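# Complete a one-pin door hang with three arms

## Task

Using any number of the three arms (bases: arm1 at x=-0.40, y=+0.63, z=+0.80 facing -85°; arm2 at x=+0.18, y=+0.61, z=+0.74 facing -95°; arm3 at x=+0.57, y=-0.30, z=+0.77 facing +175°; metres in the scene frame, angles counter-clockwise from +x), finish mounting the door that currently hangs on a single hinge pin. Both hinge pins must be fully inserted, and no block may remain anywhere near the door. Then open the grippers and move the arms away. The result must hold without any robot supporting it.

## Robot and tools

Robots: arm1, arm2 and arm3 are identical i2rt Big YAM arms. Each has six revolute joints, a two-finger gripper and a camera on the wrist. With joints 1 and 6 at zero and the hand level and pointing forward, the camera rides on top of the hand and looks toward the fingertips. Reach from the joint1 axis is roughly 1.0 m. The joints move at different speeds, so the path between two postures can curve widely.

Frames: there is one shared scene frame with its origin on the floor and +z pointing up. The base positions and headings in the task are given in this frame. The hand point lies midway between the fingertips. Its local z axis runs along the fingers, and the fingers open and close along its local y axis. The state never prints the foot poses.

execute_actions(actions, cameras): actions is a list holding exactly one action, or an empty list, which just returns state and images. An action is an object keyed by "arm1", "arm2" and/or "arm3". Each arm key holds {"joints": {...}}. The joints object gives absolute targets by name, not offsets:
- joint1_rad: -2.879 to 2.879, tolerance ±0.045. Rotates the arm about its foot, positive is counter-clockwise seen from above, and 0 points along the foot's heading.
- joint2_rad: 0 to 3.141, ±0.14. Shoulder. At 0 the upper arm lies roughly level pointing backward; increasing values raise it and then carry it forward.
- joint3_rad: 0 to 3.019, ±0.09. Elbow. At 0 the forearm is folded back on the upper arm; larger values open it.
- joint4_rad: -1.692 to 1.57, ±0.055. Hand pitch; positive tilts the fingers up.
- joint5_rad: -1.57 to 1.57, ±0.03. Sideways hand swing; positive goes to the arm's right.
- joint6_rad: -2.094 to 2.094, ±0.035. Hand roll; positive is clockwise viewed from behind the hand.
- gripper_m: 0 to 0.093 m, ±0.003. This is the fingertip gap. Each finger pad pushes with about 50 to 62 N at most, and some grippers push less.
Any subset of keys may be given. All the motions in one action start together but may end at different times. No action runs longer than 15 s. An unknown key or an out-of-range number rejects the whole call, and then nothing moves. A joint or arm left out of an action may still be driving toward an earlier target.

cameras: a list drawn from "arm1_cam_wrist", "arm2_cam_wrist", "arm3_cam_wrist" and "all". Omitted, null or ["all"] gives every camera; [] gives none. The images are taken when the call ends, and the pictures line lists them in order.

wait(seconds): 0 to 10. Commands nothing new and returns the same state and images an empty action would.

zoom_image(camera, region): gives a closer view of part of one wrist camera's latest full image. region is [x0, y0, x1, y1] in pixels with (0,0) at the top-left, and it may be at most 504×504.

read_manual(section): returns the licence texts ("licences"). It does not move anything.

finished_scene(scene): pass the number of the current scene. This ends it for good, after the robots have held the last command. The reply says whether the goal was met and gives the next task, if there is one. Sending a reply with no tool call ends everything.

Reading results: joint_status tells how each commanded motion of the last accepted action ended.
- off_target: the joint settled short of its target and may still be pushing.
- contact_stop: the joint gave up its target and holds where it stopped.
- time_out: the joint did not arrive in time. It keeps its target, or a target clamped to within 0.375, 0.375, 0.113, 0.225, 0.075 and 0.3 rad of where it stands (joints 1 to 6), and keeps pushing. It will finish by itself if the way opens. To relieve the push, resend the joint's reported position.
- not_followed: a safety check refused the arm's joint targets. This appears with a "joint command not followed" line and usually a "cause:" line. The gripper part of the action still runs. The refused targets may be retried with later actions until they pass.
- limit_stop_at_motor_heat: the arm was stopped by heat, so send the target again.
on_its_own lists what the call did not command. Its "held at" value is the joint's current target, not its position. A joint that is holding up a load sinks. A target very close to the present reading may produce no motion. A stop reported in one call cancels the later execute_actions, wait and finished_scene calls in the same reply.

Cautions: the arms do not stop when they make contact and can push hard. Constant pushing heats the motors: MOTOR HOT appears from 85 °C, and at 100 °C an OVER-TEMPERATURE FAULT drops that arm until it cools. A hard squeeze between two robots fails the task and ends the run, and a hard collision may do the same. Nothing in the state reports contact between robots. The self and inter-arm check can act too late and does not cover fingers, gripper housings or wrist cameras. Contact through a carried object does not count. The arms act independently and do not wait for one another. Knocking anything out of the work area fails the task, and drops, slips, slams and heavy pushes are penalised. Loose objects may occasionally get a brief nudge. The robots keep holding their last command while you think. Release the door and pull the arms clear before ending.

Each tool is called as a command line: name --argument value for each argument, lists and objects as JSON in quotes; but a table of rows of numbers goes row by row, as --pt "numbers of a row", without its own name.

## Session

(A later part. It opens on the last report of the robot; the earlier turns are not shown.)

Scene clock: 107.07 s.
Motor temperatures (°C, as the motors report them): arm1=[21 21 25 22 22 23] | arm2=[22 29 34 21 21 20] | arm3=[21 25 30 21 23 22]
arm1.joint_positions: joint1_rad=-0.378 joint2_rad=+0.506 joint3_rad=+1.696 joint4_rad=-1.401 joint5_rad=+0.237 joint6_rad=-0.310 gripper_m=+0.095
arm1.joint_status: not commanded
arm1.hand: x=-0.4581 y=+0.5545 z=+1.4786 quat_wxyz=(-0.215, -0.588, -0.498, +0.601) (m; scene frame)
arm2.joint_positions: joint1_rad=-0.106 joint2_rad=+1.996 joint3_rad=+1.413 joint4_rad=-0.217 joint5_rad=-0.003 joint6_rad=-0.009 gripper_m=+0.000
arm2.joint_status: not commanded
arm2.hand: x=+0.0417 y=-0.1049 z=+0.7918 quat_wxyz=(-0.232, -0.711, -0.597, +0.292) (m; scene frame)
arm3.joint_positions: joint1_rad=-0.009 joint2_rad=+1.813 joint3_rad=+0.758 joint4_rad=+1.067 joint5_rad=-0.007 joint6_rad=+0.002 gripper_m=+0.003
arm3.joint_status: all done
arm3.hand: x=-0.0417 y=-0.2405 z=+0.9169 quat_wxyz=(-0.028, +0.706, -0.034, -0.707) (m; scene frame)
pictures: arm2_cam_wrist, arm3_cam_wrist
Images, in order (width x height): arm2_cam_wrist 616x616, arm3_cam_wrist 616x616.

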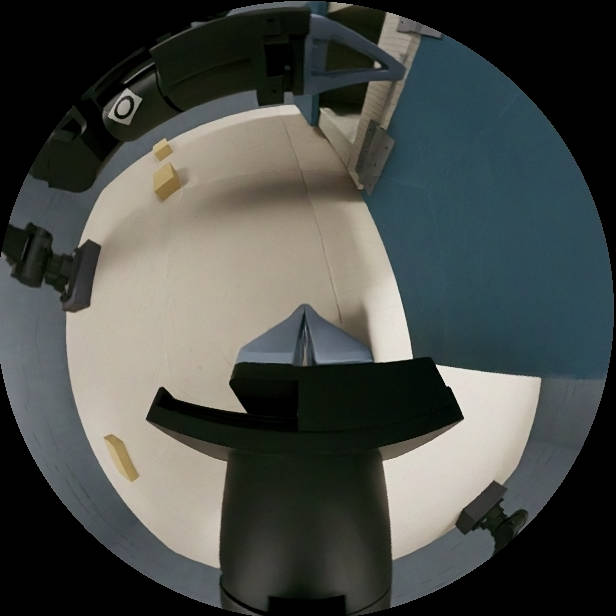

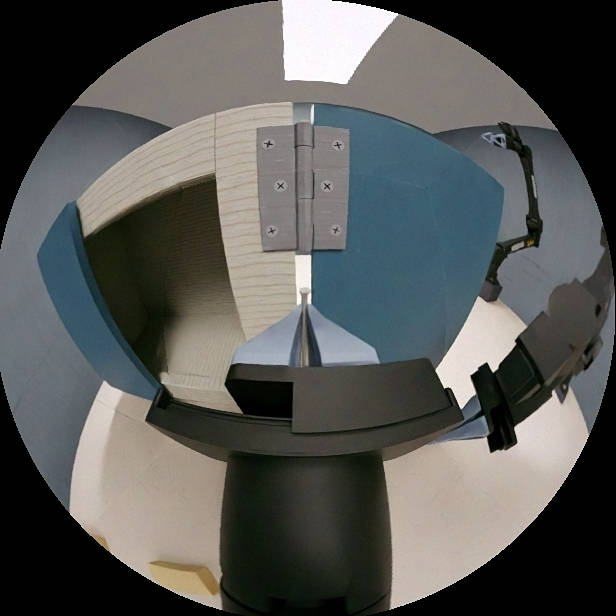

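execute_actions --actions '[{"arm3":{"joints":{"joint3_rad":0.811}}}]' --cameras '[]'

execute_actions --actions '[{"arm3":{"joints":{"joint2_rad":1.855,"joint3_rad":0.79}}}]' --cameras '["arm2_cam_wrist"]'

zoom_image --camera "arm2_cam_wrist" --region '[355, 90, 415, 150]'

Scene clock: 112.57 s.
Motor temperatures (°C, as the motors report them): arm1=[21 21 25 22 22 23] | arm2=[22 29 34 21 21 20] | arm3=[21 25 31 21 23 22]
arm1.joint_positions: joint1_rad=-0.378 joint2_rad=+0.506 joint3_rad=+1.696 joint4_rad=-1.401 joint5_rad=+0.237 joint6_rad=-0.310 gripper_m=+0.095
arm1.joint_status: not commanded
arm1.hand: x=-0.4581 y=+0.5545 z=+1.4786 quat_wxyz=(-0.215, -0.588, -0.498, +0.601) (m; scene frame)
arm2.joint_positions: joint1_rad=-0.106 joint2_rad=+1.996 joint3_rad=+1.413 joint4_rad=-0.217 joint5_rad=-0.003 joint6_rad=-0.009 gripper_m=+0.000
arm2.joint_status: not commanded
arm2.hand: x=+0.0417 y=-0.1049 z=+0.7918 quat_wxyz=(-0.232, -0.711, -0.597, +0.292) (m; scene frame)
arm3.joint_positions: joint1_rad=-0.009 joint2_rad=+1.813 joint3_rad=+0.758 joint4_rad=+1.067 joint5_rad=-0.007 joint6_rad=+0.002 gripper_m=+0.003
arm3.joint_status: all done
arm3.hand: x=-0.0417 y=-0.2405 z=+0.9169 quat_wxyz=(-0.028, +0.706, -0.034, -0.707) (m; scene frame)
pictures: none
No camera images: the call's "cameras" was empty. Leave "cameras" out to get every camera's image.

Scene clock: 113.10 s.
Motor temperatures (°C, as the motors report them): arm1=[21 21 25 22 22 23] | arm2=[22 29 34 21 21 20] | arm3=[21 25 31 21 23 22]
arm1.joint_positions: joint1_rad=-0.378 joint2_rad=+0.506 joint3_rad=+1.696 joint4_rad=-1.401 joint5_rad=+0.237 joint6_rad=-0.310 gripper_m=+0.095
arm1.joint_status: not commanded
arm1.hand: x=-0.4581 y=+0.5545 z=+1.4786 quat_wxyz=(-0.215, -0.588, -0.498, +0.601) (m; scene frame)
arm2.joint_positions: joint1_rad=-0.106 joint2_rad=+1.996 joint3_rad=+1.413 joint4_rad=-0.217 joint5_rad=-0.003 joint6_rad=-0.009 gripper_m=+0.000
arm2.joint_status: not commanded
arm2.hand: x=+0.0417 y=-0.1049 z=+0.7918 quat_wxyz=(-0.232, -0.711, -0.597, +0.292) (m; scene frame)
arm3.joint_positions: joint1_rad=-0.009 joint2_rad=+1.822 joint3_rad=+0.759 joint4_rad=+1.069 joint5_rad=-0.007 joint6_rad=+0.002 gripper_m=+0.003
arm3.joint_status: all done
arm3.hand: x=-0.0425 y=-0.2405 z=+0.9124 quat_wxyz=(-0.028, +0.708, -0.034, -0.705) (m; scene frame)
pictures: arm2_cam_wrist
Images, in order (width x height): arm2_cam_wrist 616x616.

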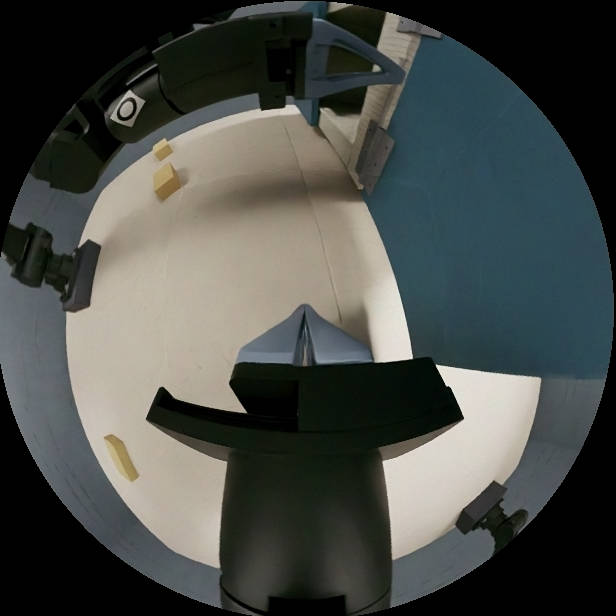

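Region (355, 90, 415, 150) of arm2_cam_wrist's 616x616 image, scaled by 8.400, with more detail than that image has.

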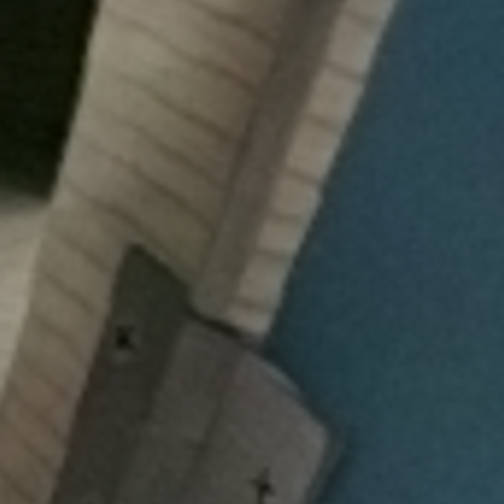

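execute_actions --actions '[{"arm3":{"joints":{"joint2_rad":1.81,"joint3_rad":0.818}}}]' --cameras '["arm2_cam_wrist"]'

zoom_image --camera "arm2_cam_wrist" --region '[355, 60, 415, 150]'

Scene clock: 115.73 s.
Motor temperatures (°C, as the motors report them): arm1=[21 21 25 22 22 23] | arm2=[22 29 34 21 21 20] | arm3=[21 25 31 21 23 22]
arm1.joint_positions: joint1_rad=-0.378 joint2_rad=+0.506 joint3_rad=+1.696 joint4_rad=-1.401 joint5_rad=+0.237 joint6_rad=-0.310 gripper_m=+0.095
arm1.joint_status: not commanded
arm1.hand: x=-0.4581 y=+0.5545 z=+1.4786 quat_wxyz=(-0.215, -0.588, -0.498, +0.601) (m; scene frame)
arm2.joint_positions: joint1_rad=-0.106 joint2_rad=+1.996 joint3_rad=+1.413 joint4_rad=-0.217 joint5_rad=-0.003 joint6_rad=-0.009 gripper_m=+0.000
arm2.joint_status: not commanded
arm2.hand: x=+0.0417 y=-0.1049 z=+0.7918 quat_wxyz=(-0.232, -0.711, -0.597, +0.292) (m; scene frame)
arm3.joint_positions: joint1_rad=-0.009 joint2_rad=+1.822 joint3_rad=+0.764 joint4_rad=+1.067 joint5_rad=-0.007 joint6_rad=+0.002 gripper_m=+0.003
arm3.joint_status: all done
arm3.hand: x=-0.0440 y=-0.2403 z=+0.9139 quat_wxyz=(-0.028, +0.707, -0.034, -0.706) (m; scene frame)
pictures: arm2_cam_wrist
Images, in order (width x height): arm2_cam_wrist 616x616.

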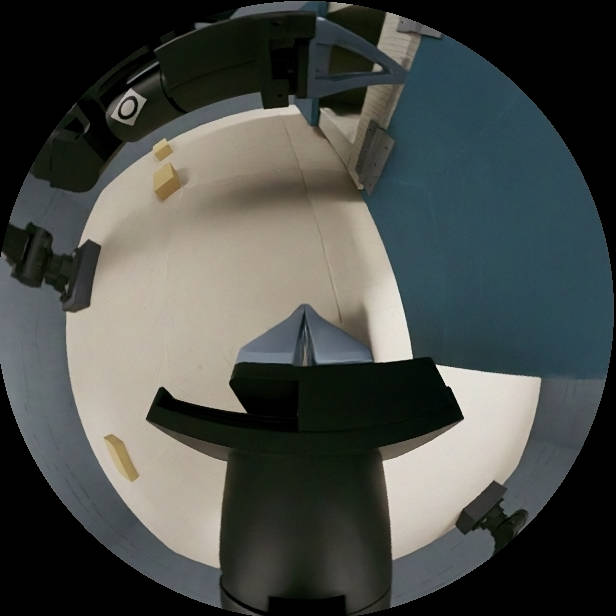

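Region (355, 60, 415, 150) of arm2_cam_wrist's 616x616 image, scaled by 5.600, with more detail than that image has.

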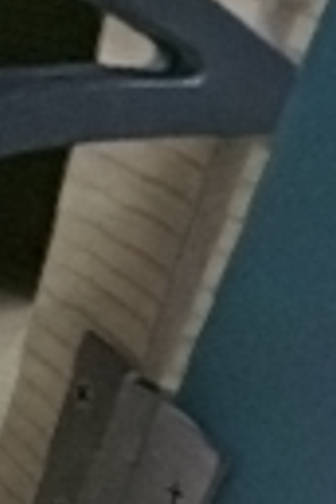

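execute_actions --actions '[{"arm3":{"joints":{"joint2_rad":1.865,"joint3_rad":0.79}}}]' --cameras '["arm2_cam_wrist","arm3_cam_wrist"]'

zoom_image --camera "arm2_cam_wrist" --region '[355, 90, 415, 150]'

Scene clock: 118.77 s.
Motor temperatures (°C, as the motors report them): arm1=[21 21 25 22 22 23] | arm2=[22 29 34 21 21 20] | arm3=[21 25 31 21 23 22]
arm1.joint_positions: joint1_rad=-0.378 joint2_rad=+0.506 joint3_rad=+1.696 joint4_rad=-1.401 joint5_rad=+0.237 joint6_rad=-0.310 gripper_m=+0.095
arm1.joint_status: not commanded
arm1.hand: x=-0.4581 y=+0.5545 z=+1.4786 quat_wxyz=(-0.215, -0.588, -0.498, +0.601) (m; scene frame)
arm2.joint_positions: joint1_rad=-0.106 joint2_rad=+1.996 joint3_rad=+1.413 joint4_rad=-0.217 joint5_rad=-0.003 joint6_rad=-0.009 gripper_m=+0.000
arm2.joint_status: not commanded
arm2.hand: x=+0.0417 y=-0.1049 z=+0.7918 quat_wxyz=(-0.232, -0.711, -0.597, +0.292) (m; scene frame)
arm3.joint_positions: joint1_rad=-0.009 joint2_rad=+1.826 joint3_rad=+0.764 joint4_rad=+1.067 joint5_rad=-0.007 joint6_rad=+0.002 gripper_m=+0.003
arm3.joint_status: all done
arm3.hand: x=-0.0441 y=-0.2403 z=+0.9117 quat_wxyz=(-0.028, +0.708, -0.034, -0.705) (m; scene frame)
pictures: arm2_cam_wrist, arm3_cam_wrist
Images, in order (width x height): arm2_cam_wrist 616x616, arm3_cam_wrist 616x616.

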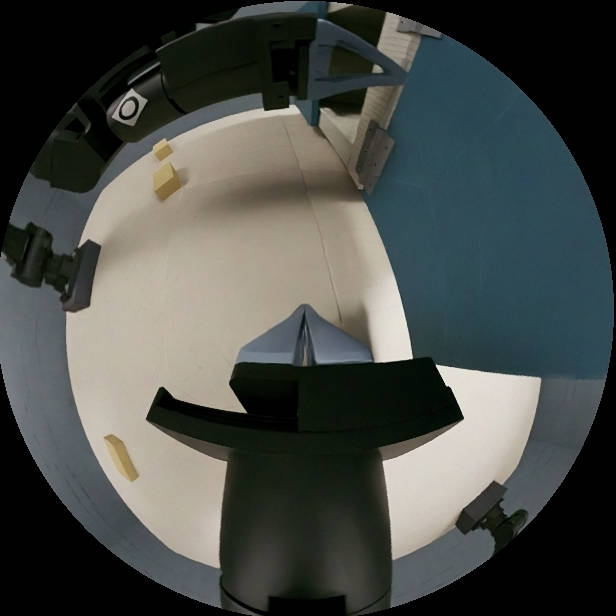

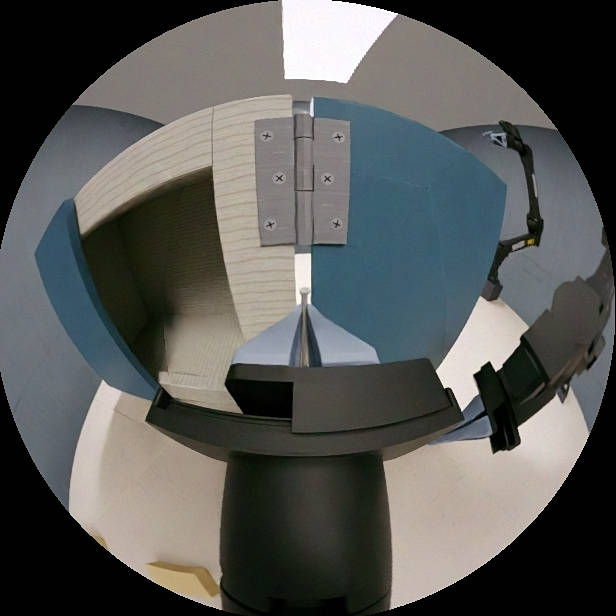

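Region (355, 90, 415, 150) of arm2_cam_wrist's 616x616 image, scaled by 8.400, with more detail than that image has.

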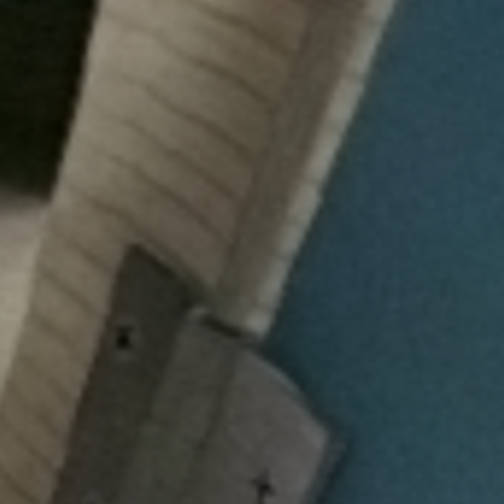

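execute_actions --actions '[{"arm3":{"joints":{"joint2_rad":1.775,"joint5_rad":0.002}}}]' --cameras '[]'

execute_actions --actions '[{"arm3":{"joints":{"joint4_rad":1.042}}}]' --cameras '["arm2_cam_wrist"]'

zoom_image --camera "arm2_cam_wrist" --region '[355, 90, 415, 150]'

Scene clock: 125.90 s.
Motor temperatures (°C, as the motors report them): arm1=[21 21 25 22 22 23] | arm2=[22 29 34 21 21 20] | arm3=[21 25 31 21 23 22]
arm1.joint_positions: joint1_rad=-0.378 joint2_rad=+0.506 joint3_rad=+1.696 joint4_rad=-1.401 joint5_rad=+0.237 joint6_rad=-0.310 gripper_m=+0.095
arm1.joint_status: not commanded
arm1.hand: x=-0.4581 y=+0.5545 z=+1.4786 quat_wxyz=(-0.215, -0.588, -0.498, +0.601) (m; scene frame)
arm2.joint_positions: joint1_rad=-0.106 joint2_rad=+1.996 joint3_rad=+1.413 joint4_rad=-0.217 joint5_rad=-0.003 joint6_rad=-0.009 gripper_m=+0.000
arm2.joint_status: not commanded
arm2.hand: x=+0.0417 y=-0.1049 z=+0.7918 quat_wxyz=(-0.232, -0.711, -0.597, +0.292) (m; scene frame)
arm3.joint_positions: joint1_rad=-0.009 joint2_rad=+1.821 joint3_rad=+0.764 joint4_rad=+1.064 joint5_rad=-0.004 joint6_rad=+0.002 gripper_m=+0.003
arm3.joint_status: all done
arm3.hand: x=-0.0440 y=-0.2398 z=+0.9138 quat_wxyz=(-0.029, +0.708, -0.035, -0.705) (m; scene frame)
pictures: none
No camera images: the call's "cameras" was empty. Leave "cameras" out to get every camera's image.

Scene clock: 126.40 s.
Motor temperatures (°C, as the motors report them): arm1=[21 21 25 22 22 23] | arm2=[22 29 34 21 21 20] | arm3=[21 25 31 21 23 22]
arm1.joint_positions: joint1_rad=-0.378 joint2_rad=+0.506 joint3_rad=+1.696 joint4_rad=-1.401 joint5_rad=+0.237 joint6_rad=-0.310 gripper_m=+0.095
arm1.joint_status: not commanded
arm1.hand: x=-0.4581 y=+0.5545 z=+1.4786 quat_wxyz=(-0.215, -0.588, -0.498, +0.601) (m; scene frame)
arm2.joint_positions: joint1_rad=-0.106 joint2_rad=+1.996 joint3_rad=+1.413 joint4_rad=-0.217 joint5_rad=-0.003 joint6_rad=-0.009 gripper_m=+0.000
arm2.joint_status: not commanded
arm2.hand: x=+0.0417 y=-0.1049 z=+0.7918 quat_wxyz=(-0.232, -0.711, -0.597, +0.292) (m; scene frame)
arm3.joint_positions: joint1_rad=-0.009 joint2_rad=+1.817 joint3_rad=+0.764 joint4_rad=+1.051 joint5_rad=-0.004 joint6_rad=+0.002 gripper_m=+0.003
arm3.joint_status: all done
arm3.hand: x=-0.0439 y=-0.2399 z=+0.9134 quat_wxyz=(-0.029, +0.710, -0.035, -0.702) (m; scene frame)
pictures: arm2_cam_wrist
Images, in order (width x height): arm2_cam_wrist 616x616.

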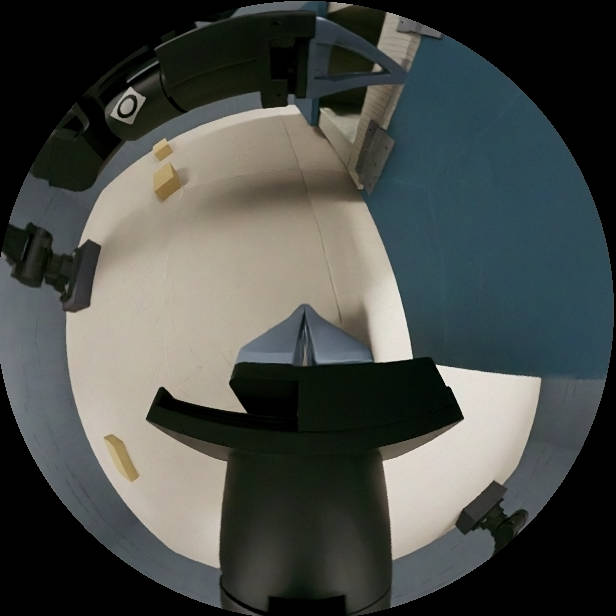

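Region (355, 90, 415, 150) of arm2_cam_wrist's 616x616 image, scaled by 8.400, with more detail than that image has.

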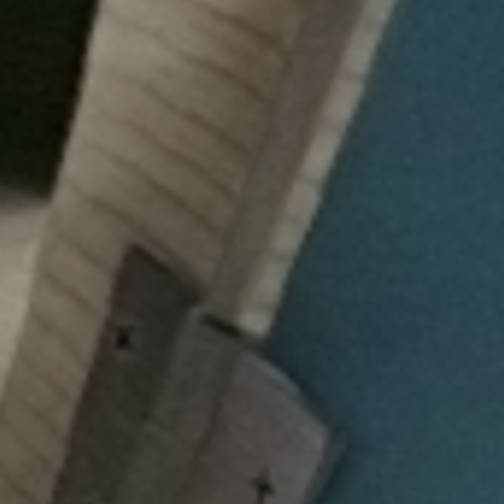

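Add a bit more north, then lower.

execute_actions --actions '[{"arm3":{"joints":{"joint2_rad":1.865,"joint5_rad":0.007}}}]' --cameras '["arm2_cam_wrist"]'

zoom_image --camera "arm2_cam_wrist" --region '[355, 90, 415, 150]'

Scene clock: 128.80 s.
Motor temperatures (°C, as the motors report them): arm1=[21 21 25 22 22 23] | arm2=[22 29 34 21 21 20] | arm3=[21 25 30 21 23 22]
arm1.joint_positions: joint1_rad=-0.378 joint2_rad=+0.506 joint3_rad=+1.696 joint4_rad=-1.401 joint5_rad=+0.237 joint6_rad=-0.310 gripper_m=+0.095
arm1.joint_status: not commanded
arm1.hand: x=-0.4581 y=+0.5545 z=+1.4786 quat_wxyz=(-0.215, -0.588, -0.498, +0.601) (m; scene frame)
arm2.joint_positions: joint1_rad=-0.106 joint2_rad=+1.996 joint3_rad=+1.413 joint4_rad=-0.217 joint5_rad=-0.003 joint6_rad=-0.009 gripper_m=+0.000
arm2.joint_status: not commanded
arm2.hand: x=+0.0417 y=-0.1049 z=+0.7918 quat_wxyz=(-0.232, -0.711, -0.597, +0.292) (m; scene frame)
arm3.joint_positions: joint1_rad=-0.009 joint2_rad=+1.820 joint3_rad=+0.764 joint4_rad=+1.051 joint5_rad=-0.002 joint6_rad=+0.001 gripper_m=+0.003
arm3.joint_status: all done
arm3.hand: x=-0.0439 y=-0.2398 z=+0.9112 quat_wxyz=(-0.029, +0.712, -0.035, -0.701) (m; scene frame)
pictures: arm2_cam_wrist
Images, in order (width x height): arm2_cam_wrist 616x616.

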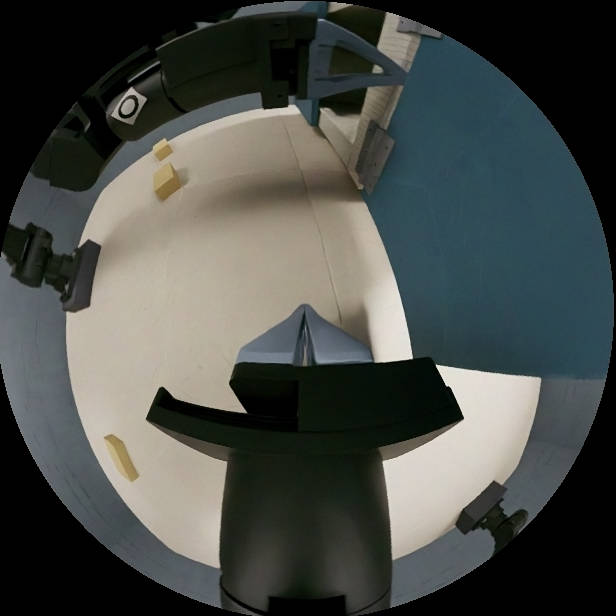

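Region (355, 90, 415, 150) of arm2_cam_wrist's 616x616 image, scaled by 8.400, with more detail than that image has.

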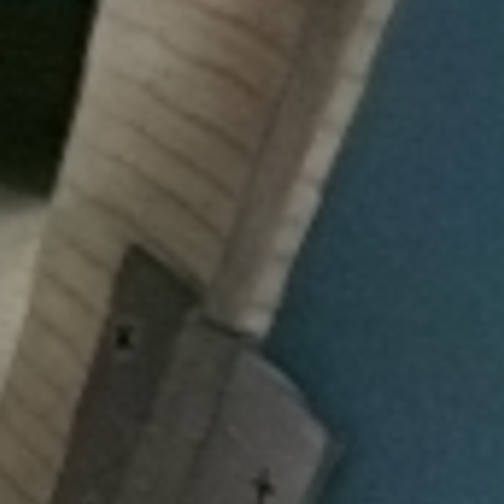

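execute_actions --actions '[{"arm3":{"joints":{"joint2_rad":1.775,"joint6_rad":-0.026}}}]' --cameras '[]'

execute_actions --actions '[{"arm3":{"joints":{"joint2_rad":1.865}}}]' --cameras '["arm2_cam_wrist","arm3_cam_wrist"]'

zoom_image --camera "arm2_cam_wrist" --region '[355, 90, 415, 150]'

Scene clock: 132.50 s.
Motor temperatures (°C, as the motors report them): arm1=[21 21 25 22 22 23] | arm2=[22 29 34 21 21 20] | arm3=[21 25 30 21 23 22]
arm1.joint_positions: joint1_rad=-0.378 joint2_rad=+0.506 joint3_rad=+1.696 joint4_rad=-1.401 joint5_rad=+0.237 joint6_rad=-0.310 gripper_m=+0.095
arm1.joint_status: not commanded
arm1.hand: x=-0.4581 y=+0.5545 z=+1.4786 quat_wxyz=(-0.215, -0.588, -0.498, +0.601) (m; scene frame)
arm2.joint_positions: joint1_rad=-0.106 joint2_rad=+1.996 joint3_rad=+1.413 joint4_rad=-0.217 joint5_rad=-0.003 joint6_rad=-0.009 gripper_m=+0.000
arm2.joint_status: not commanded
arm2.hand: x=+0.0417 y=-0.1049 z=+0.7918 quat_wxyz=(-0.232, -0.711, -0.597, +0.292) (m; scene frame)
arm3.joint_positions: joint1_rad=-0.009 joint2_rad=+1.819 joint3_rad=+0.764 joint4_rad=+1.050 joint5_rad=-0.002 joint6_rad=-0.015 gripper_m=+0.003
arm3.joint_status: all done
arm3.hand: x=-0.0439 y=-0.2398 z=+0.9117 quat_wxyz=(-0.035, +0.712, -0.029, -0.701) (m; scene frame)
pictures: none
No camera images: the call's "cameras" was empty. Leave "cameras" out to get every camera's image.

Scene clock: 133.23 s.
Motor temperatures (°C, as the motors report them): arm1=[21 21 25 22 22 23] | arm2=[22 29 34 21 21 20] | arm3=[21 25 30 21 23 22]
arm1.joint_positions: joint1_rad=-0.378 joint2_rad=+0.506 joint3_rad=+1.696 joint4_rad=-1.401 joint5_rad=+0.237 joint6_rad=-0.310 gripper_m=+0.095
arm1.joint_status: not commanded
arm1.hand: x=-0.4581 y=+0.5545 z=+1.4786 quat_wxyz=(-0.215, -0.588, -0.498, +0.601) (m; scene frame)
arm2.joint_positions: joint1_rad=-0.106 joint2_rad=+1.996 joint3_rad=+1.413 joint4_rad=-0.217 joint5_rad=-0.003 joint6_rad=-0.009 gripper_m=+0.000
arm2.joint_status: not commanded
arm2.hand: x=+0.0417 y=-0.1049 z=+0.7918 quat_wxyz=(-0.232, -0.711, -0.597, +0.292) (m; scene frame)
arm3.joint_positions: joint1_rad=-0.009 joint2_rad=+1.835 joint3_rad=+0.764 joint4_rad=+1.050 joint5_rad=-0.002 joint6_rad=-0.016 gripper_m=+0.003
arm3.joint_status: all done
arm3.hand: x=-0.0440 y=-0.2398 z=+0.9022 quat_wxyz=(-0.035, +0.718, -0.029, -0.695) (m; scene frame)
pictures: arm2_cam_wrist, arm3_cam_wrist
Images, in order (width x height): arm2_cam_wrist 616x616, arm3_cam_wrist 616x616.

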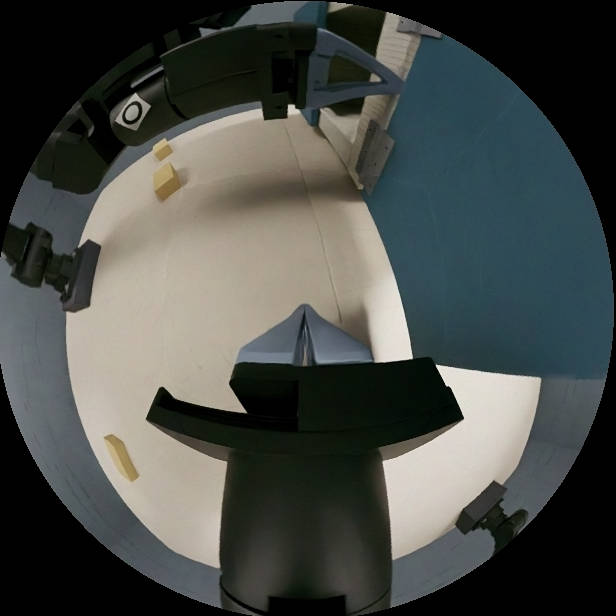

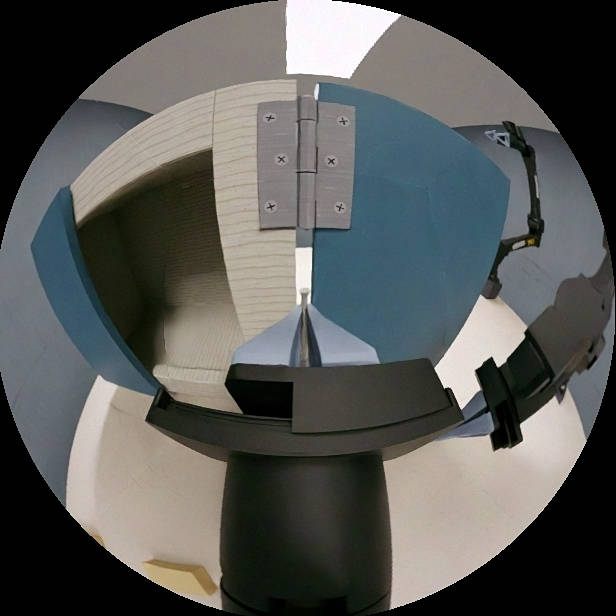

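Region (355, 90, 415, 150) of arm2_cam_wrist's 616x616 image, scaled by 8.400, with more detail than that image has.

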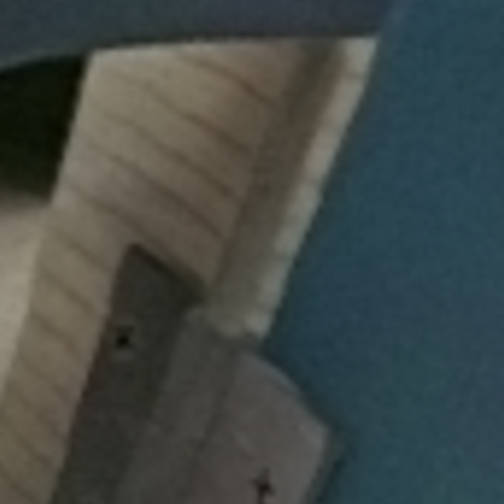

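execute_actions --actions '[{"arm2":{"joints":{"joint2_rad":1.6,"joint3_rad":0.86,"joint4_rad":0.3,"joint5_rad":-0.3,"gripper_m":0.08}},"arm3":{"joints":{"joint2_rad":1.885,"joint4_rad":1.075,"joint5_rad":-0.002,"joint6_rad":0.0}}}]' --cameras '[]'

execute_actions --actions '[{"arm2":{"joints":{"joint1_rad":-0.445,"joint2_rad":1.855,"joint3_rad":0.965,"joint4_rad":0.955,"joint5_rad":-0.553}}}]' --cameras '["arm2_cam_wrist","arm3_cam_wrist"]'

Scene clock: 148.30 s.
Motor temperatures (°C, as the motors report them): arm1=[21 21 25 22 22 23] | arm2=[22 29 34 21 21 20] | arm3=[21 25 30 21 23 22]
arm1.joint_positions: joint1_rad=-0.378 joint2_rad=+0.506 joint3_rad=+1.696 joint4_rad=-1.401 joint5_rad=+0.237 joint6_rad=-0.310 gripper_m=+0.095
arm1.joint_status: not commanded
arm1.hand: x=-0.4581 y=+0.5545 z=+1.4786 quat_wxyz=(-0.215, -0.588, -0.498, +0.601) (m; scene frame)
arm2.joint_positions: joint1_rad=-0.106 joint2_rad=+1.600 joint3_rad=+0.863 joint4_rad=+0.275 joint5_rad=-0.296 joint6_rad=-0.009 gripper_m=+0.080
arm2.joint_status: all done
arm2.hand: x=+0.1166 y=+0.0153 z=+0.8756 quat_wxyz=(-0.420, -0.596, -0.602, +0.325) (m; scene frame)
arm3.joint_positions: joint1_rad=-0.009 joint2_rad=+1.848 joint3_rad=+0.764 joint4_rad=+1.068 joint5_rad=-0.003 joint6_rad=-0.013 gripper_m=+0.003
arm3.joint_status: all done
arm3.hand: x=-0.0441 y=-0.2400 z=+0.8989 quat_wxyz=(-0.034, +0.716, -0.030, -0.697) (m; scene frame)
pictures: none
No camera images: the call's "cameras" was empty. Leave "cameras" out to get every camera's image.

Scene clock: 149.60 s.
Motor temperatures (°C, as the motors report them): arm1=[21 21 25 22 22 23] | arm2=[22 29 34 21 21 20] | arm3=[21 25 30 21 23 22]
arm1.joint_positions: joint1_rad=-0.378 joint2_rad=+0.506 joint3_rad=+1.696 joint4_rad=-1.401 joint5_rad=+0.237 joint6_rad=-0.310 gripper_m=+0.095
arm1.joint_status: not commanded
arm1.hand: x=-0.4581 y=+0.5545 z=+1.4786 quat_wxyz=(-0.215, -0.588, -0.498, +0.601) (m; scene frame)
arm2.joint_positions: joint1_rad=-0.445 joint2_rad=+1.860 joint3_rad=+0.932 joint4_rad=+0.930 joint5_rad=-0.549 joint6_rad=-0.008 gripper_m=+0.080
arm2.joint_status: all done
arm2.hand: x=-0.0677 y=+0.0095 z=+0.9028 quat_wxyz=(-0.498, -0.491, -0.512, +0.499) (m; scene frame)
arm3.joint_positions: joint1_rad=-0.009 joint2_rad=+1.848 joint3_rad=+0.764 joint4_rad=+1.068 joint5_rad=-0.003 joint6_rad=-0.013 gripper_m=+0.003
arm3.joint_status: not commanded
arm3.hand: x=-0.0441 y=-0.2400 z=+0.8989 quat_wxyz=(-0.034, +0.716, -0.030, -0.697) (m; scene frame)
pictures: arm2_cam_wrist, arm3_cam_wrist
Images, in order (width x height): arm2_cam_wrist 616x616, arm3_cam_wrist 616x616.

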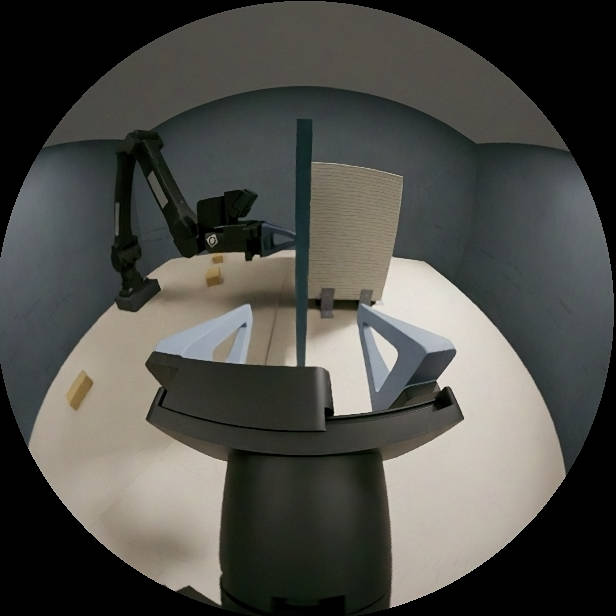

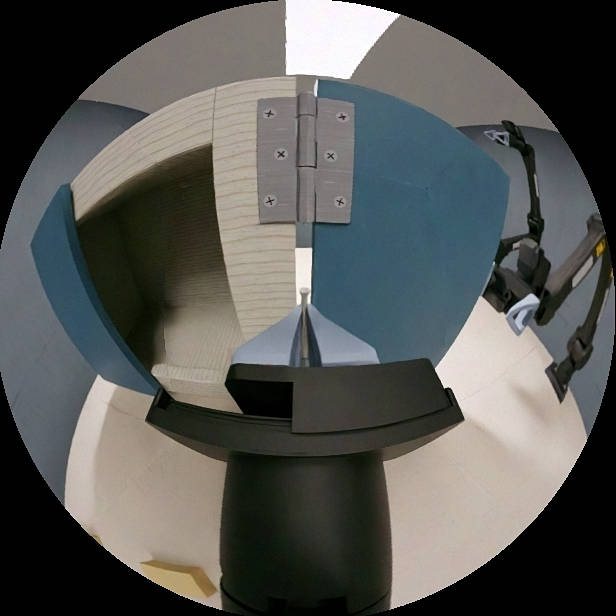

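execute_actions --actions '[{"arm2":{"joints":{"joint1_rad":-0.361,"joint2_rad":2.0,"joint3_rad":1.232,"joint4_rad":0.797,"joint5_rad":-0.45}}}]' --cameras '["arm2_cam_wrist","arm3_cam_wrist"]'

Scene clock: 155.17 s.
Motor temperatures (°C, as the motors report them): arm1=[21 21 25 22 22 23] | arm2=[22 29 34 21 21 20] | arm3=[21 25 30 21 23 22]
arm1.joint_positions: joint1_rad=-0.378 joint2_rad=+0.506 joint3_rad=+1.696 joint4_rad=-1.401 joint5_rad=+0.237 joint6_rad=-0.310 gripper_m=+0.095
arm1.joint_status: not commanded
arm1.hand: x=-0.4581 y=+0.5545 z=+1.4786 quat_wxyz=(-0.215, -0.588, -0.498, +0.601) (m; scene frame)
arm2.joint_positions: joint1_rad=-0.354 joint2_rad=+2.005 joint3_rad=+1.187 joint4_rad=+0.810 joint5_rad=-0.455 joint6_rad=-0.008 gripper_m=+0.080
arm2.joint_status: all done
arm2.hand: x=-0.0619 y=-0.0843 z=+0.8975 quat_wxyz=(-0.496, -0.496, -0.512, +0.496) (m; scene frame)
arm3.joint_positions: joint1_rad=-0.009 joint2_rad=+1.848 joint3_rad=+0.764 joint4_rad=+1.068 joint5_rad=-0.003 joint6_rad=-0.013 gripper_m=+0.003
arm3.joint_status: not commanded
arm3.hand: x=-0.0441 y=-0.2400 z=+0.8989 quat_wxyz=(-0.034, +0.716, -0.030, -0.697) (m; scene frame)
pictures: arm2_cam_wrist, arm3_cam_wrist
Images, in order (width x height): arm2_cam_wrist 616x616, arm3_cam_wrist 616x616.

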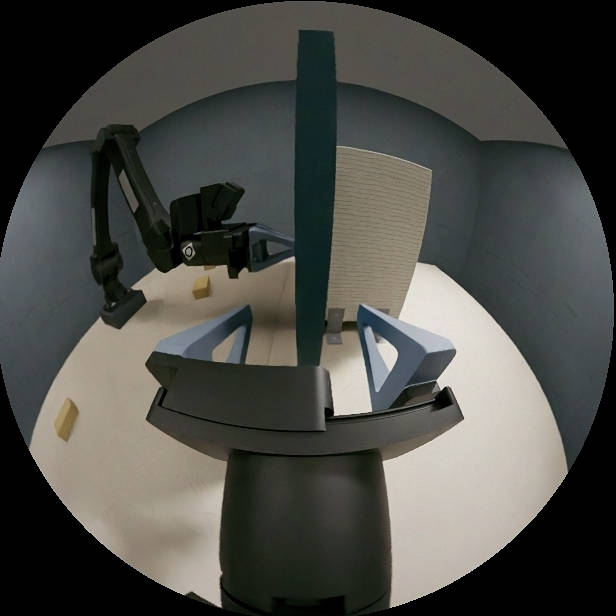

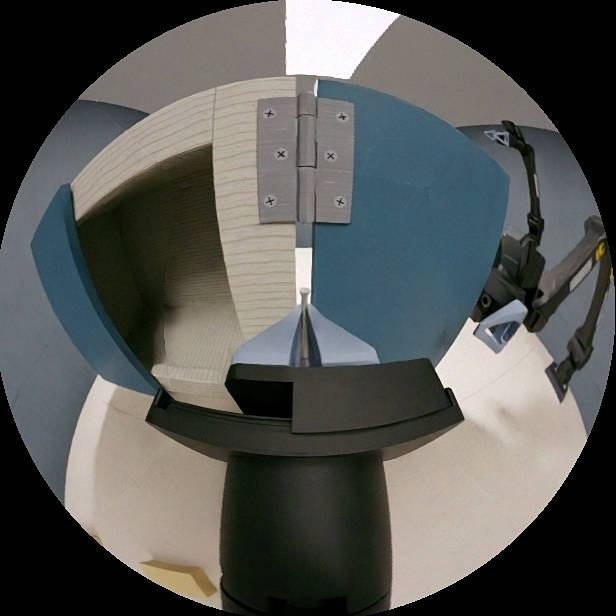

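execute_actions --actions '[]'

Scene clock: 170.00 s.
Motor temperatures (°C, as the motors report them): arm1=[21 21 26 22 22 23] | arm2=[22 29 35 21 21 20] | arm3=[21 25 30 21 23 22]
arm1.joint_positions: joint1_rad=-0.378 joint2_rad=+0.506 joint3_rad=+1.696 joint4_rad=-1.401 joint5_rad=+0.237 joint6_rad=-0.310 gripper_m=+0.095
arm1.joint_status: not commanded
arm1.hand: x=-0.4581 y=+0.5545 z=+1.4786 quat_wxyz=(-0.215, -0.588, -0.498, +0.601) (m; scene frame)
arm2.joint_positions: joint1_rad=-0.354 joint2_rad=+2.005 joint3_rad=+1.187 joint4_rad=+0.810 joint5_rad=-0.455 joint6_rad=-0.008 gripper_m=+0.080
arm2.joint_status: all done
arm2.hand: x=-0.0619 y=-0.0843 z=+0.8975 quat_wxyz=(-0.496, -0.496, -0.512, +0.496) (m; scene frame)
arm3.joint_positions: joint1_rad=-0.009 joint2_rad=+1.848 joint3_rad=+0.764 joint4_rad=+1.068 joint5_rad=-0.003 joint6_rad=-0.013 gripper_m=+0.003
arm3.joint_status: not commanded
arm3.hand: x=-0.0441 y=-0.2400 z=+0.8989 quat_wxyz=(-0.034, +0.716, -0.030, -0.697) (m; scene frame)
pictures: arm1_cam_wrist, arm2_cam_wrist, arm3_cam_wrist
Images, in order (width x height): arm1_cam_wrist 616x616, arm2_cam_wrist 616x616, arm3_cam_wrist 616x616.

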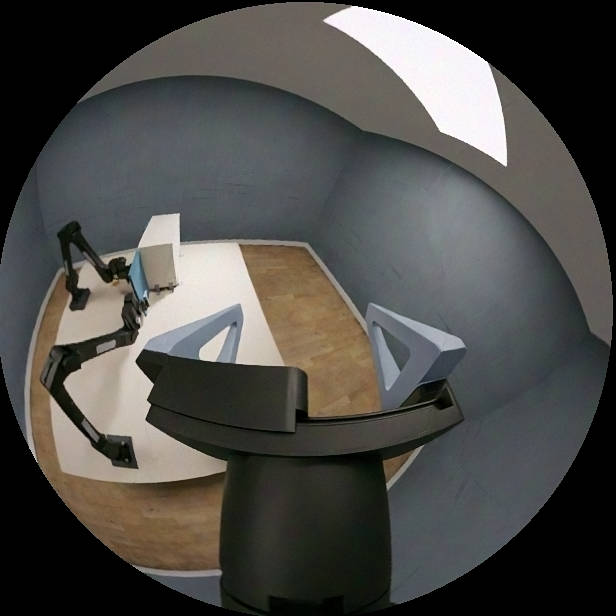

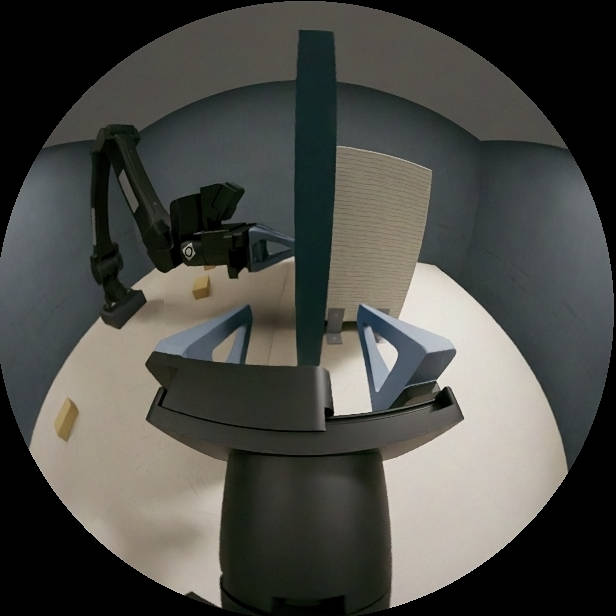

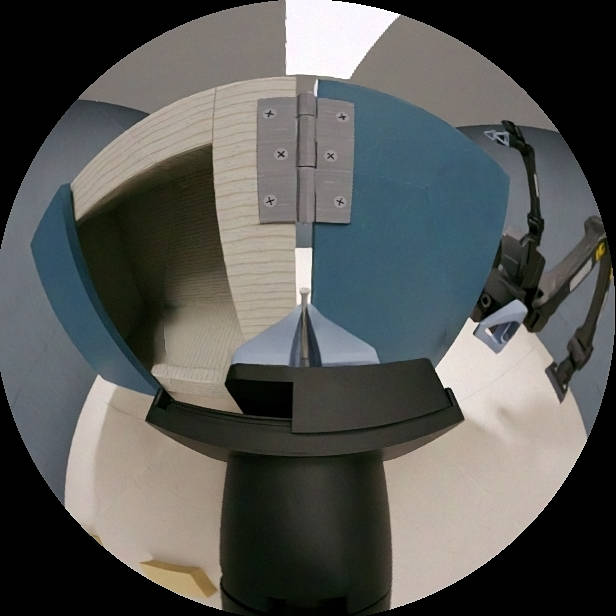

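execute_actions --actions '[{"arm2":{"joints":{"joint1_rad":-0.368,"gripper_m":0.03}}}]' --cameras '["arm2_cam_wrist"]'

execute_actions --actions '[{"arm2":{"joints":{"gripper_m":0.0}}}]' --cameras '["arm2_cam_wrist","arm3_cam_wrist"]'

Scene clock: 172.43 s.
Motor temperatures (°C, as the motors report them): arm1=[21 21 26 22 22 23] | arm2=[22 29 35 21 21 20] | arm3=[21 25 30 21 23 22]
arm1.joint_positions: joint1_rad=-0.378 joint2_rad=+0.506 joint3_rad=+1.696 joint4_rad=-1.401 joint5_rad=+0.237 joint6_rad=-0.310 gripper_m=+0.095
arm1.joint_status: not commanded
arm1.hand: x=-0.4581 y=+0.5545 z=+1.4786 quat_wxyz=(-0.215, -0.588, -0.498, +0.601) (m; scene frame)
arm2.joint_positions: joint1_rad=-0.361 joint2_rad=+2.005 joint3_rad=+1.187 joint4_rad=+0.810 joint5_rad=-0.455 joint6_rad=-0.008 gripper_m=+0.030
arm2.joint_status: all done
arm2.hand: x=-0.0669 y=-0.0825 z=+0.8976 quat_wxyz=(-0.494, -0.497, -0.511, +0.498) (m; scene frame)
arm3.joint_positions: joint1_rad=-0.009 joint2_rad=+1.848 joint3_rad=+0.764 joint4_rad=+1.068 joint5_rad=-0.003 joint6_rad=-0.013 gripper_m=+0.003
arm3.joint_status: not commanded
arm3.hand: x=-0.0441 y=-0.2400 z=+0.8989 quat_wxyz=(-0.034, +0.716, -0.030, -0.697) (m; scene frame)
pictures: arm2_cam_wrist
Images, in order (width x height): arm2_cam_wrist 616x616.

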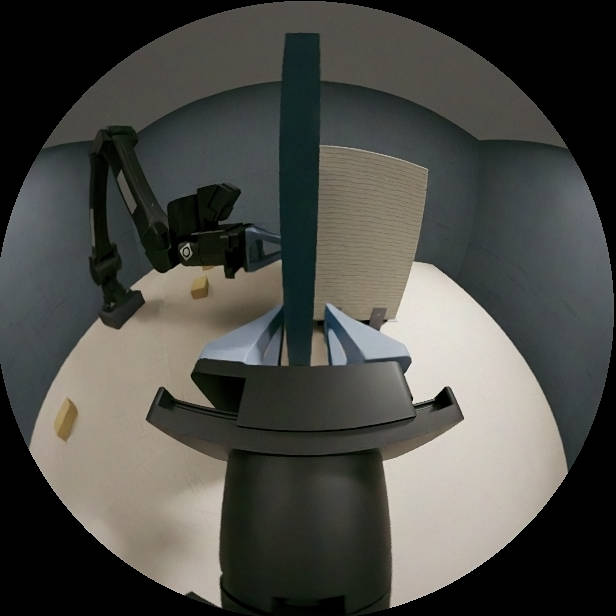

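Scene clock: 173.00 s.
Motor temperatures (°C, as the motors report them): arm1=[21 21 26 22 22 23] | arm2=[22 29 35 21 21 20] | arm3=[21 25 30 21 23 22]
arm1.joint_positions: joint1_rad=-0.378 joint2_rad=+0.506 joint3_rad=+1.696 joint4_rad=-1.401 joint5_rad=+0.237 joint6_rad=-0.310 gripper_m=+0.095
arm1.joint_status: not commanded
arm1.hand: x=-0.4581 y=+0.5545 z=+1.4786 quat_wxyz=(-0.215, -0.588, -0.498, +0.601) (m; scene frame)
arm2.joint_positions: joint1_rad=-0.361 joint2_rad=+2.005 joint3_rad=+1.187 joint4_rad=+0.810 joint5_rad=-0.458 joint6_rad=-0.005 gripper_m=+0.011
arm2.joint_status: gripper_m off_target (ended at +0.011, target +0.000)
arm2.hand: x=-0.0661 y=-0.0826 z=+0.8976 quat_wxyz=(-0.496, -0.497, -0.511, +0.496) (m; scene frame)
arm3.joint_positions: joint1_rad=-0.009 joint2_rad=+1.852 joint3_rad=+0.764 joint4_rad=+1.068 joint5_rad=-0.003 joint6_rad=-0.012 gripper_m=+0.003
arm3.joint_status: not commanded
arm3.hand: x=-0.0441 y=-0.2400 z=+0.8964 quat_wxyz=(-0.033, +0.717, -0.030, -0.695) (m; scene frame)
pictures: arm2_cam_wrist, arm3_cam_wrist
Images, in order (width x height): arm2_cam_wrist 616x616, arm3_cam_wrist 616x616.

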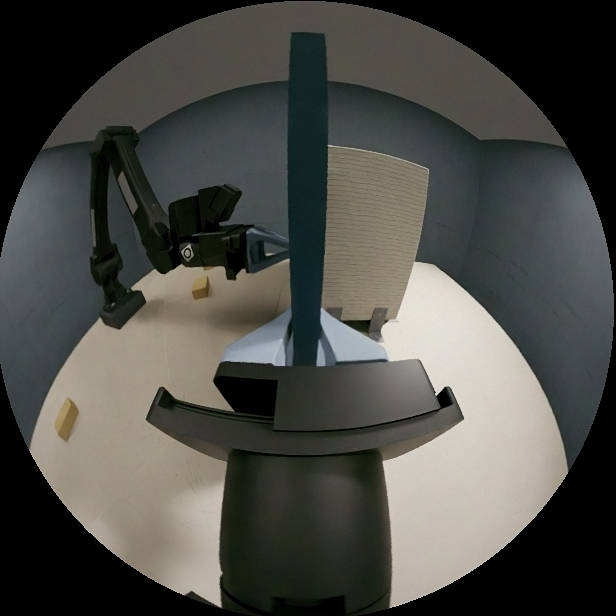

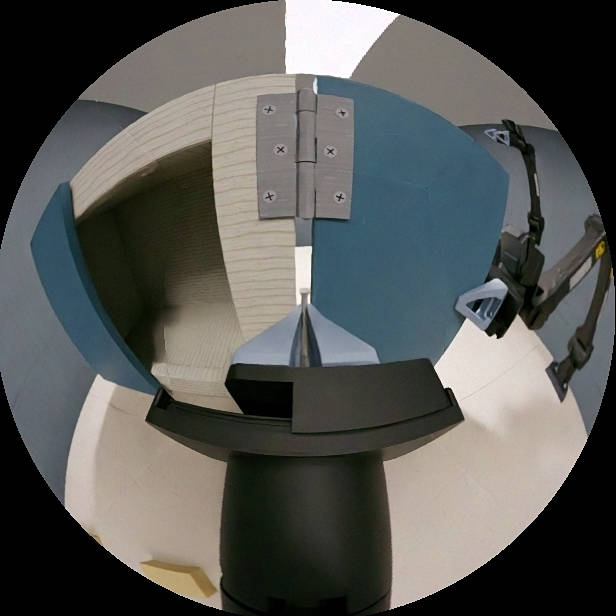

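Pin slipped a bit. Lift gently.

execute_actions --actions '[{"arm2":{"joints":{"joint2_rad":1.955,"joint3_rad":1.24,"joint4_rad":0.86}},"arm3":{"joints":{"joint2_rad":1.89,"joint4_rad":1.095}}}]' --cameras '["arm3_cam_wrist"]'

Scene clock: 176.03 s.
Motor temperatures (°C, as the motors report them): arm1=[21 21 26 22 22 23] | arm2=[22 29 36 21 21 20] | arm3=[21 25 30 21 23 22]
arm1.joint_positions: joint1_rad=-0.378 joint2_rad=+0.506 joint3_rad=+1.696 joint4_rad=-1.401 joint5_rad=+0.237 joint6_rad=-0.310 gripper_m=+0.095
arm1.joint_status: not commanded
arm1.hand: x=-0.4581 y=+0.5545 z=+1.4786 quat_wxyz=(-0.215, -0.588, -0.498, +0.601) (m; scene frame)
arm2.joint_positions: joint1_rad=-0.361 joint2_rad=+2.002 joint3_rad=+1.187 joint4_rad=+0.810 joint5_rad=-0.458 joint6_rad=-0.004 gripper_m=+0.011
arm2.joint_status: all done
arm2.hand: x=-0.0660 y=-0.0825 z=+0.8998 quat_wxyz=(-0.496, -0.496, -0.510, +0.497) (m; scene frame)
arm3.joint_positions: joint1_rad=-0.009 joint2_rad=+1.859 joint3_rad=+0.764 joint4_rad=+1.082 joint5_rad=-0.003 joint6_rad=-0.011 gripper_m=+0.003
arm3.joint_status: all done
arm3.hand: x=-0.0442 y=-0.2400 z=+0.8956 quat_wxyz=(-0.033, +0.715, -0.031, -0.698) (m; scene frame)
pictures: arm3_cam_wrist
Images, in order (width x height): arm3_cam_wrist 616x616.

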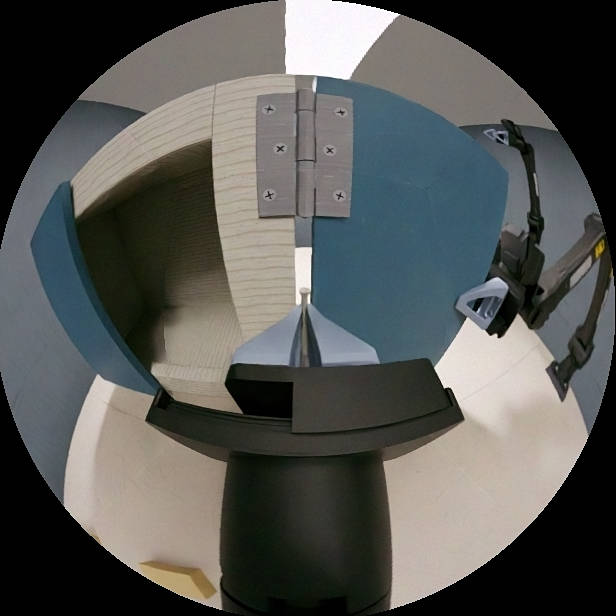

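execute_actions --actions '[{"arm2":{"joints":{"joint2_rad":1.94,"joint3_rad":1.245,"joint4_rad":0.88}},"arm3":{"joints":{"joint2_rad":1.90}}}]' --cameras '["arm3_cam_wrist"]'

Scene clock: 179.17 s.
Motor temperatures (°C, as the motors report them): arm1=[21 21 26 22 22 23] | arm2=[22 30 36 21 21 20] | arm3=[21 25 30 21 23 22]
arm1.joint_positions: joint1_rad=-0.378 joint2_rad=+0.506 joint3_rad=+1.696 joint4_rad=-1.401 joint5_rad=+0.237 joint6_rad=-0.310 gripper_m=+0.095
arm1.joint_status: not commanded
arm1.hand: x=-0.4581 y=+0.5545 z=+1.4786 quat_wxyz=(-0.215, -0.588, -0.498, +0.601) (m; scene frame)
arm2.joint_positions: joint1_rad=-0.361 joint2_rad=+2.002 joint3_rad=+1.187 joint4_rad=+0.814 joint5_rad=-0.458 joint6_rad=-0.003 gripper_m=+0.011
arm2.joint_status: joint4_rad time_out (moved +0.003 of +0.070); the others done
arm2.on_its_own: joint4_rad reads +0.814 and still pushes toward +0.880 since a time_out
arm2.hand: x=-0.0660 y=-0.0825 z=+0.9008 quat_wxyz=(-0.497, -0.495, -0.510, +0.498) (m; scene frame)
arm3.joint_positions: joint1_rad=-0.009 joint2_rad=+1.862 joint3_rad=+0.764 joint4_rad=+1.088 joint5_rad=-0.003 joint6_rad=-0.011 gripper_m=+0.003
arm3.joint_status: all done
arm3.hand: x=-0.0442 y=-0.2400 z=+0.8955 quat_wxyz=(-0.033, +0.714, -0.031, -0.699) (m; scene frame)
pictures: arm3_cam_wrist
Images, in order (width x height): arm3_cam_wrist 616x616.

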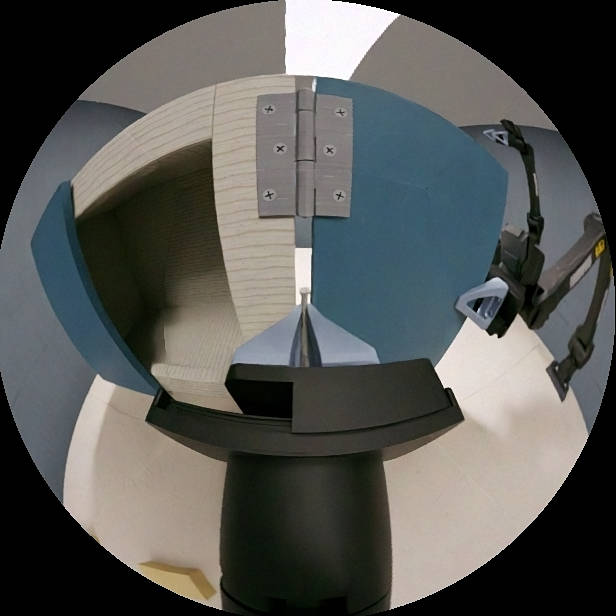

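zoom_image --camera "arm3_cam_wrist" --region '[240, 70, 380, 370]'

Region (240, 70, 380, 370) of arm3_cam_wrist's 616x616 image, scaled by 1.680, with more detail than that image has; it fills the left 235 columns of this view, and the rest is white.

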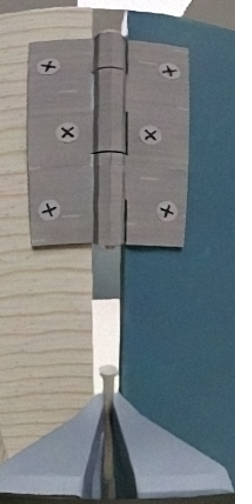

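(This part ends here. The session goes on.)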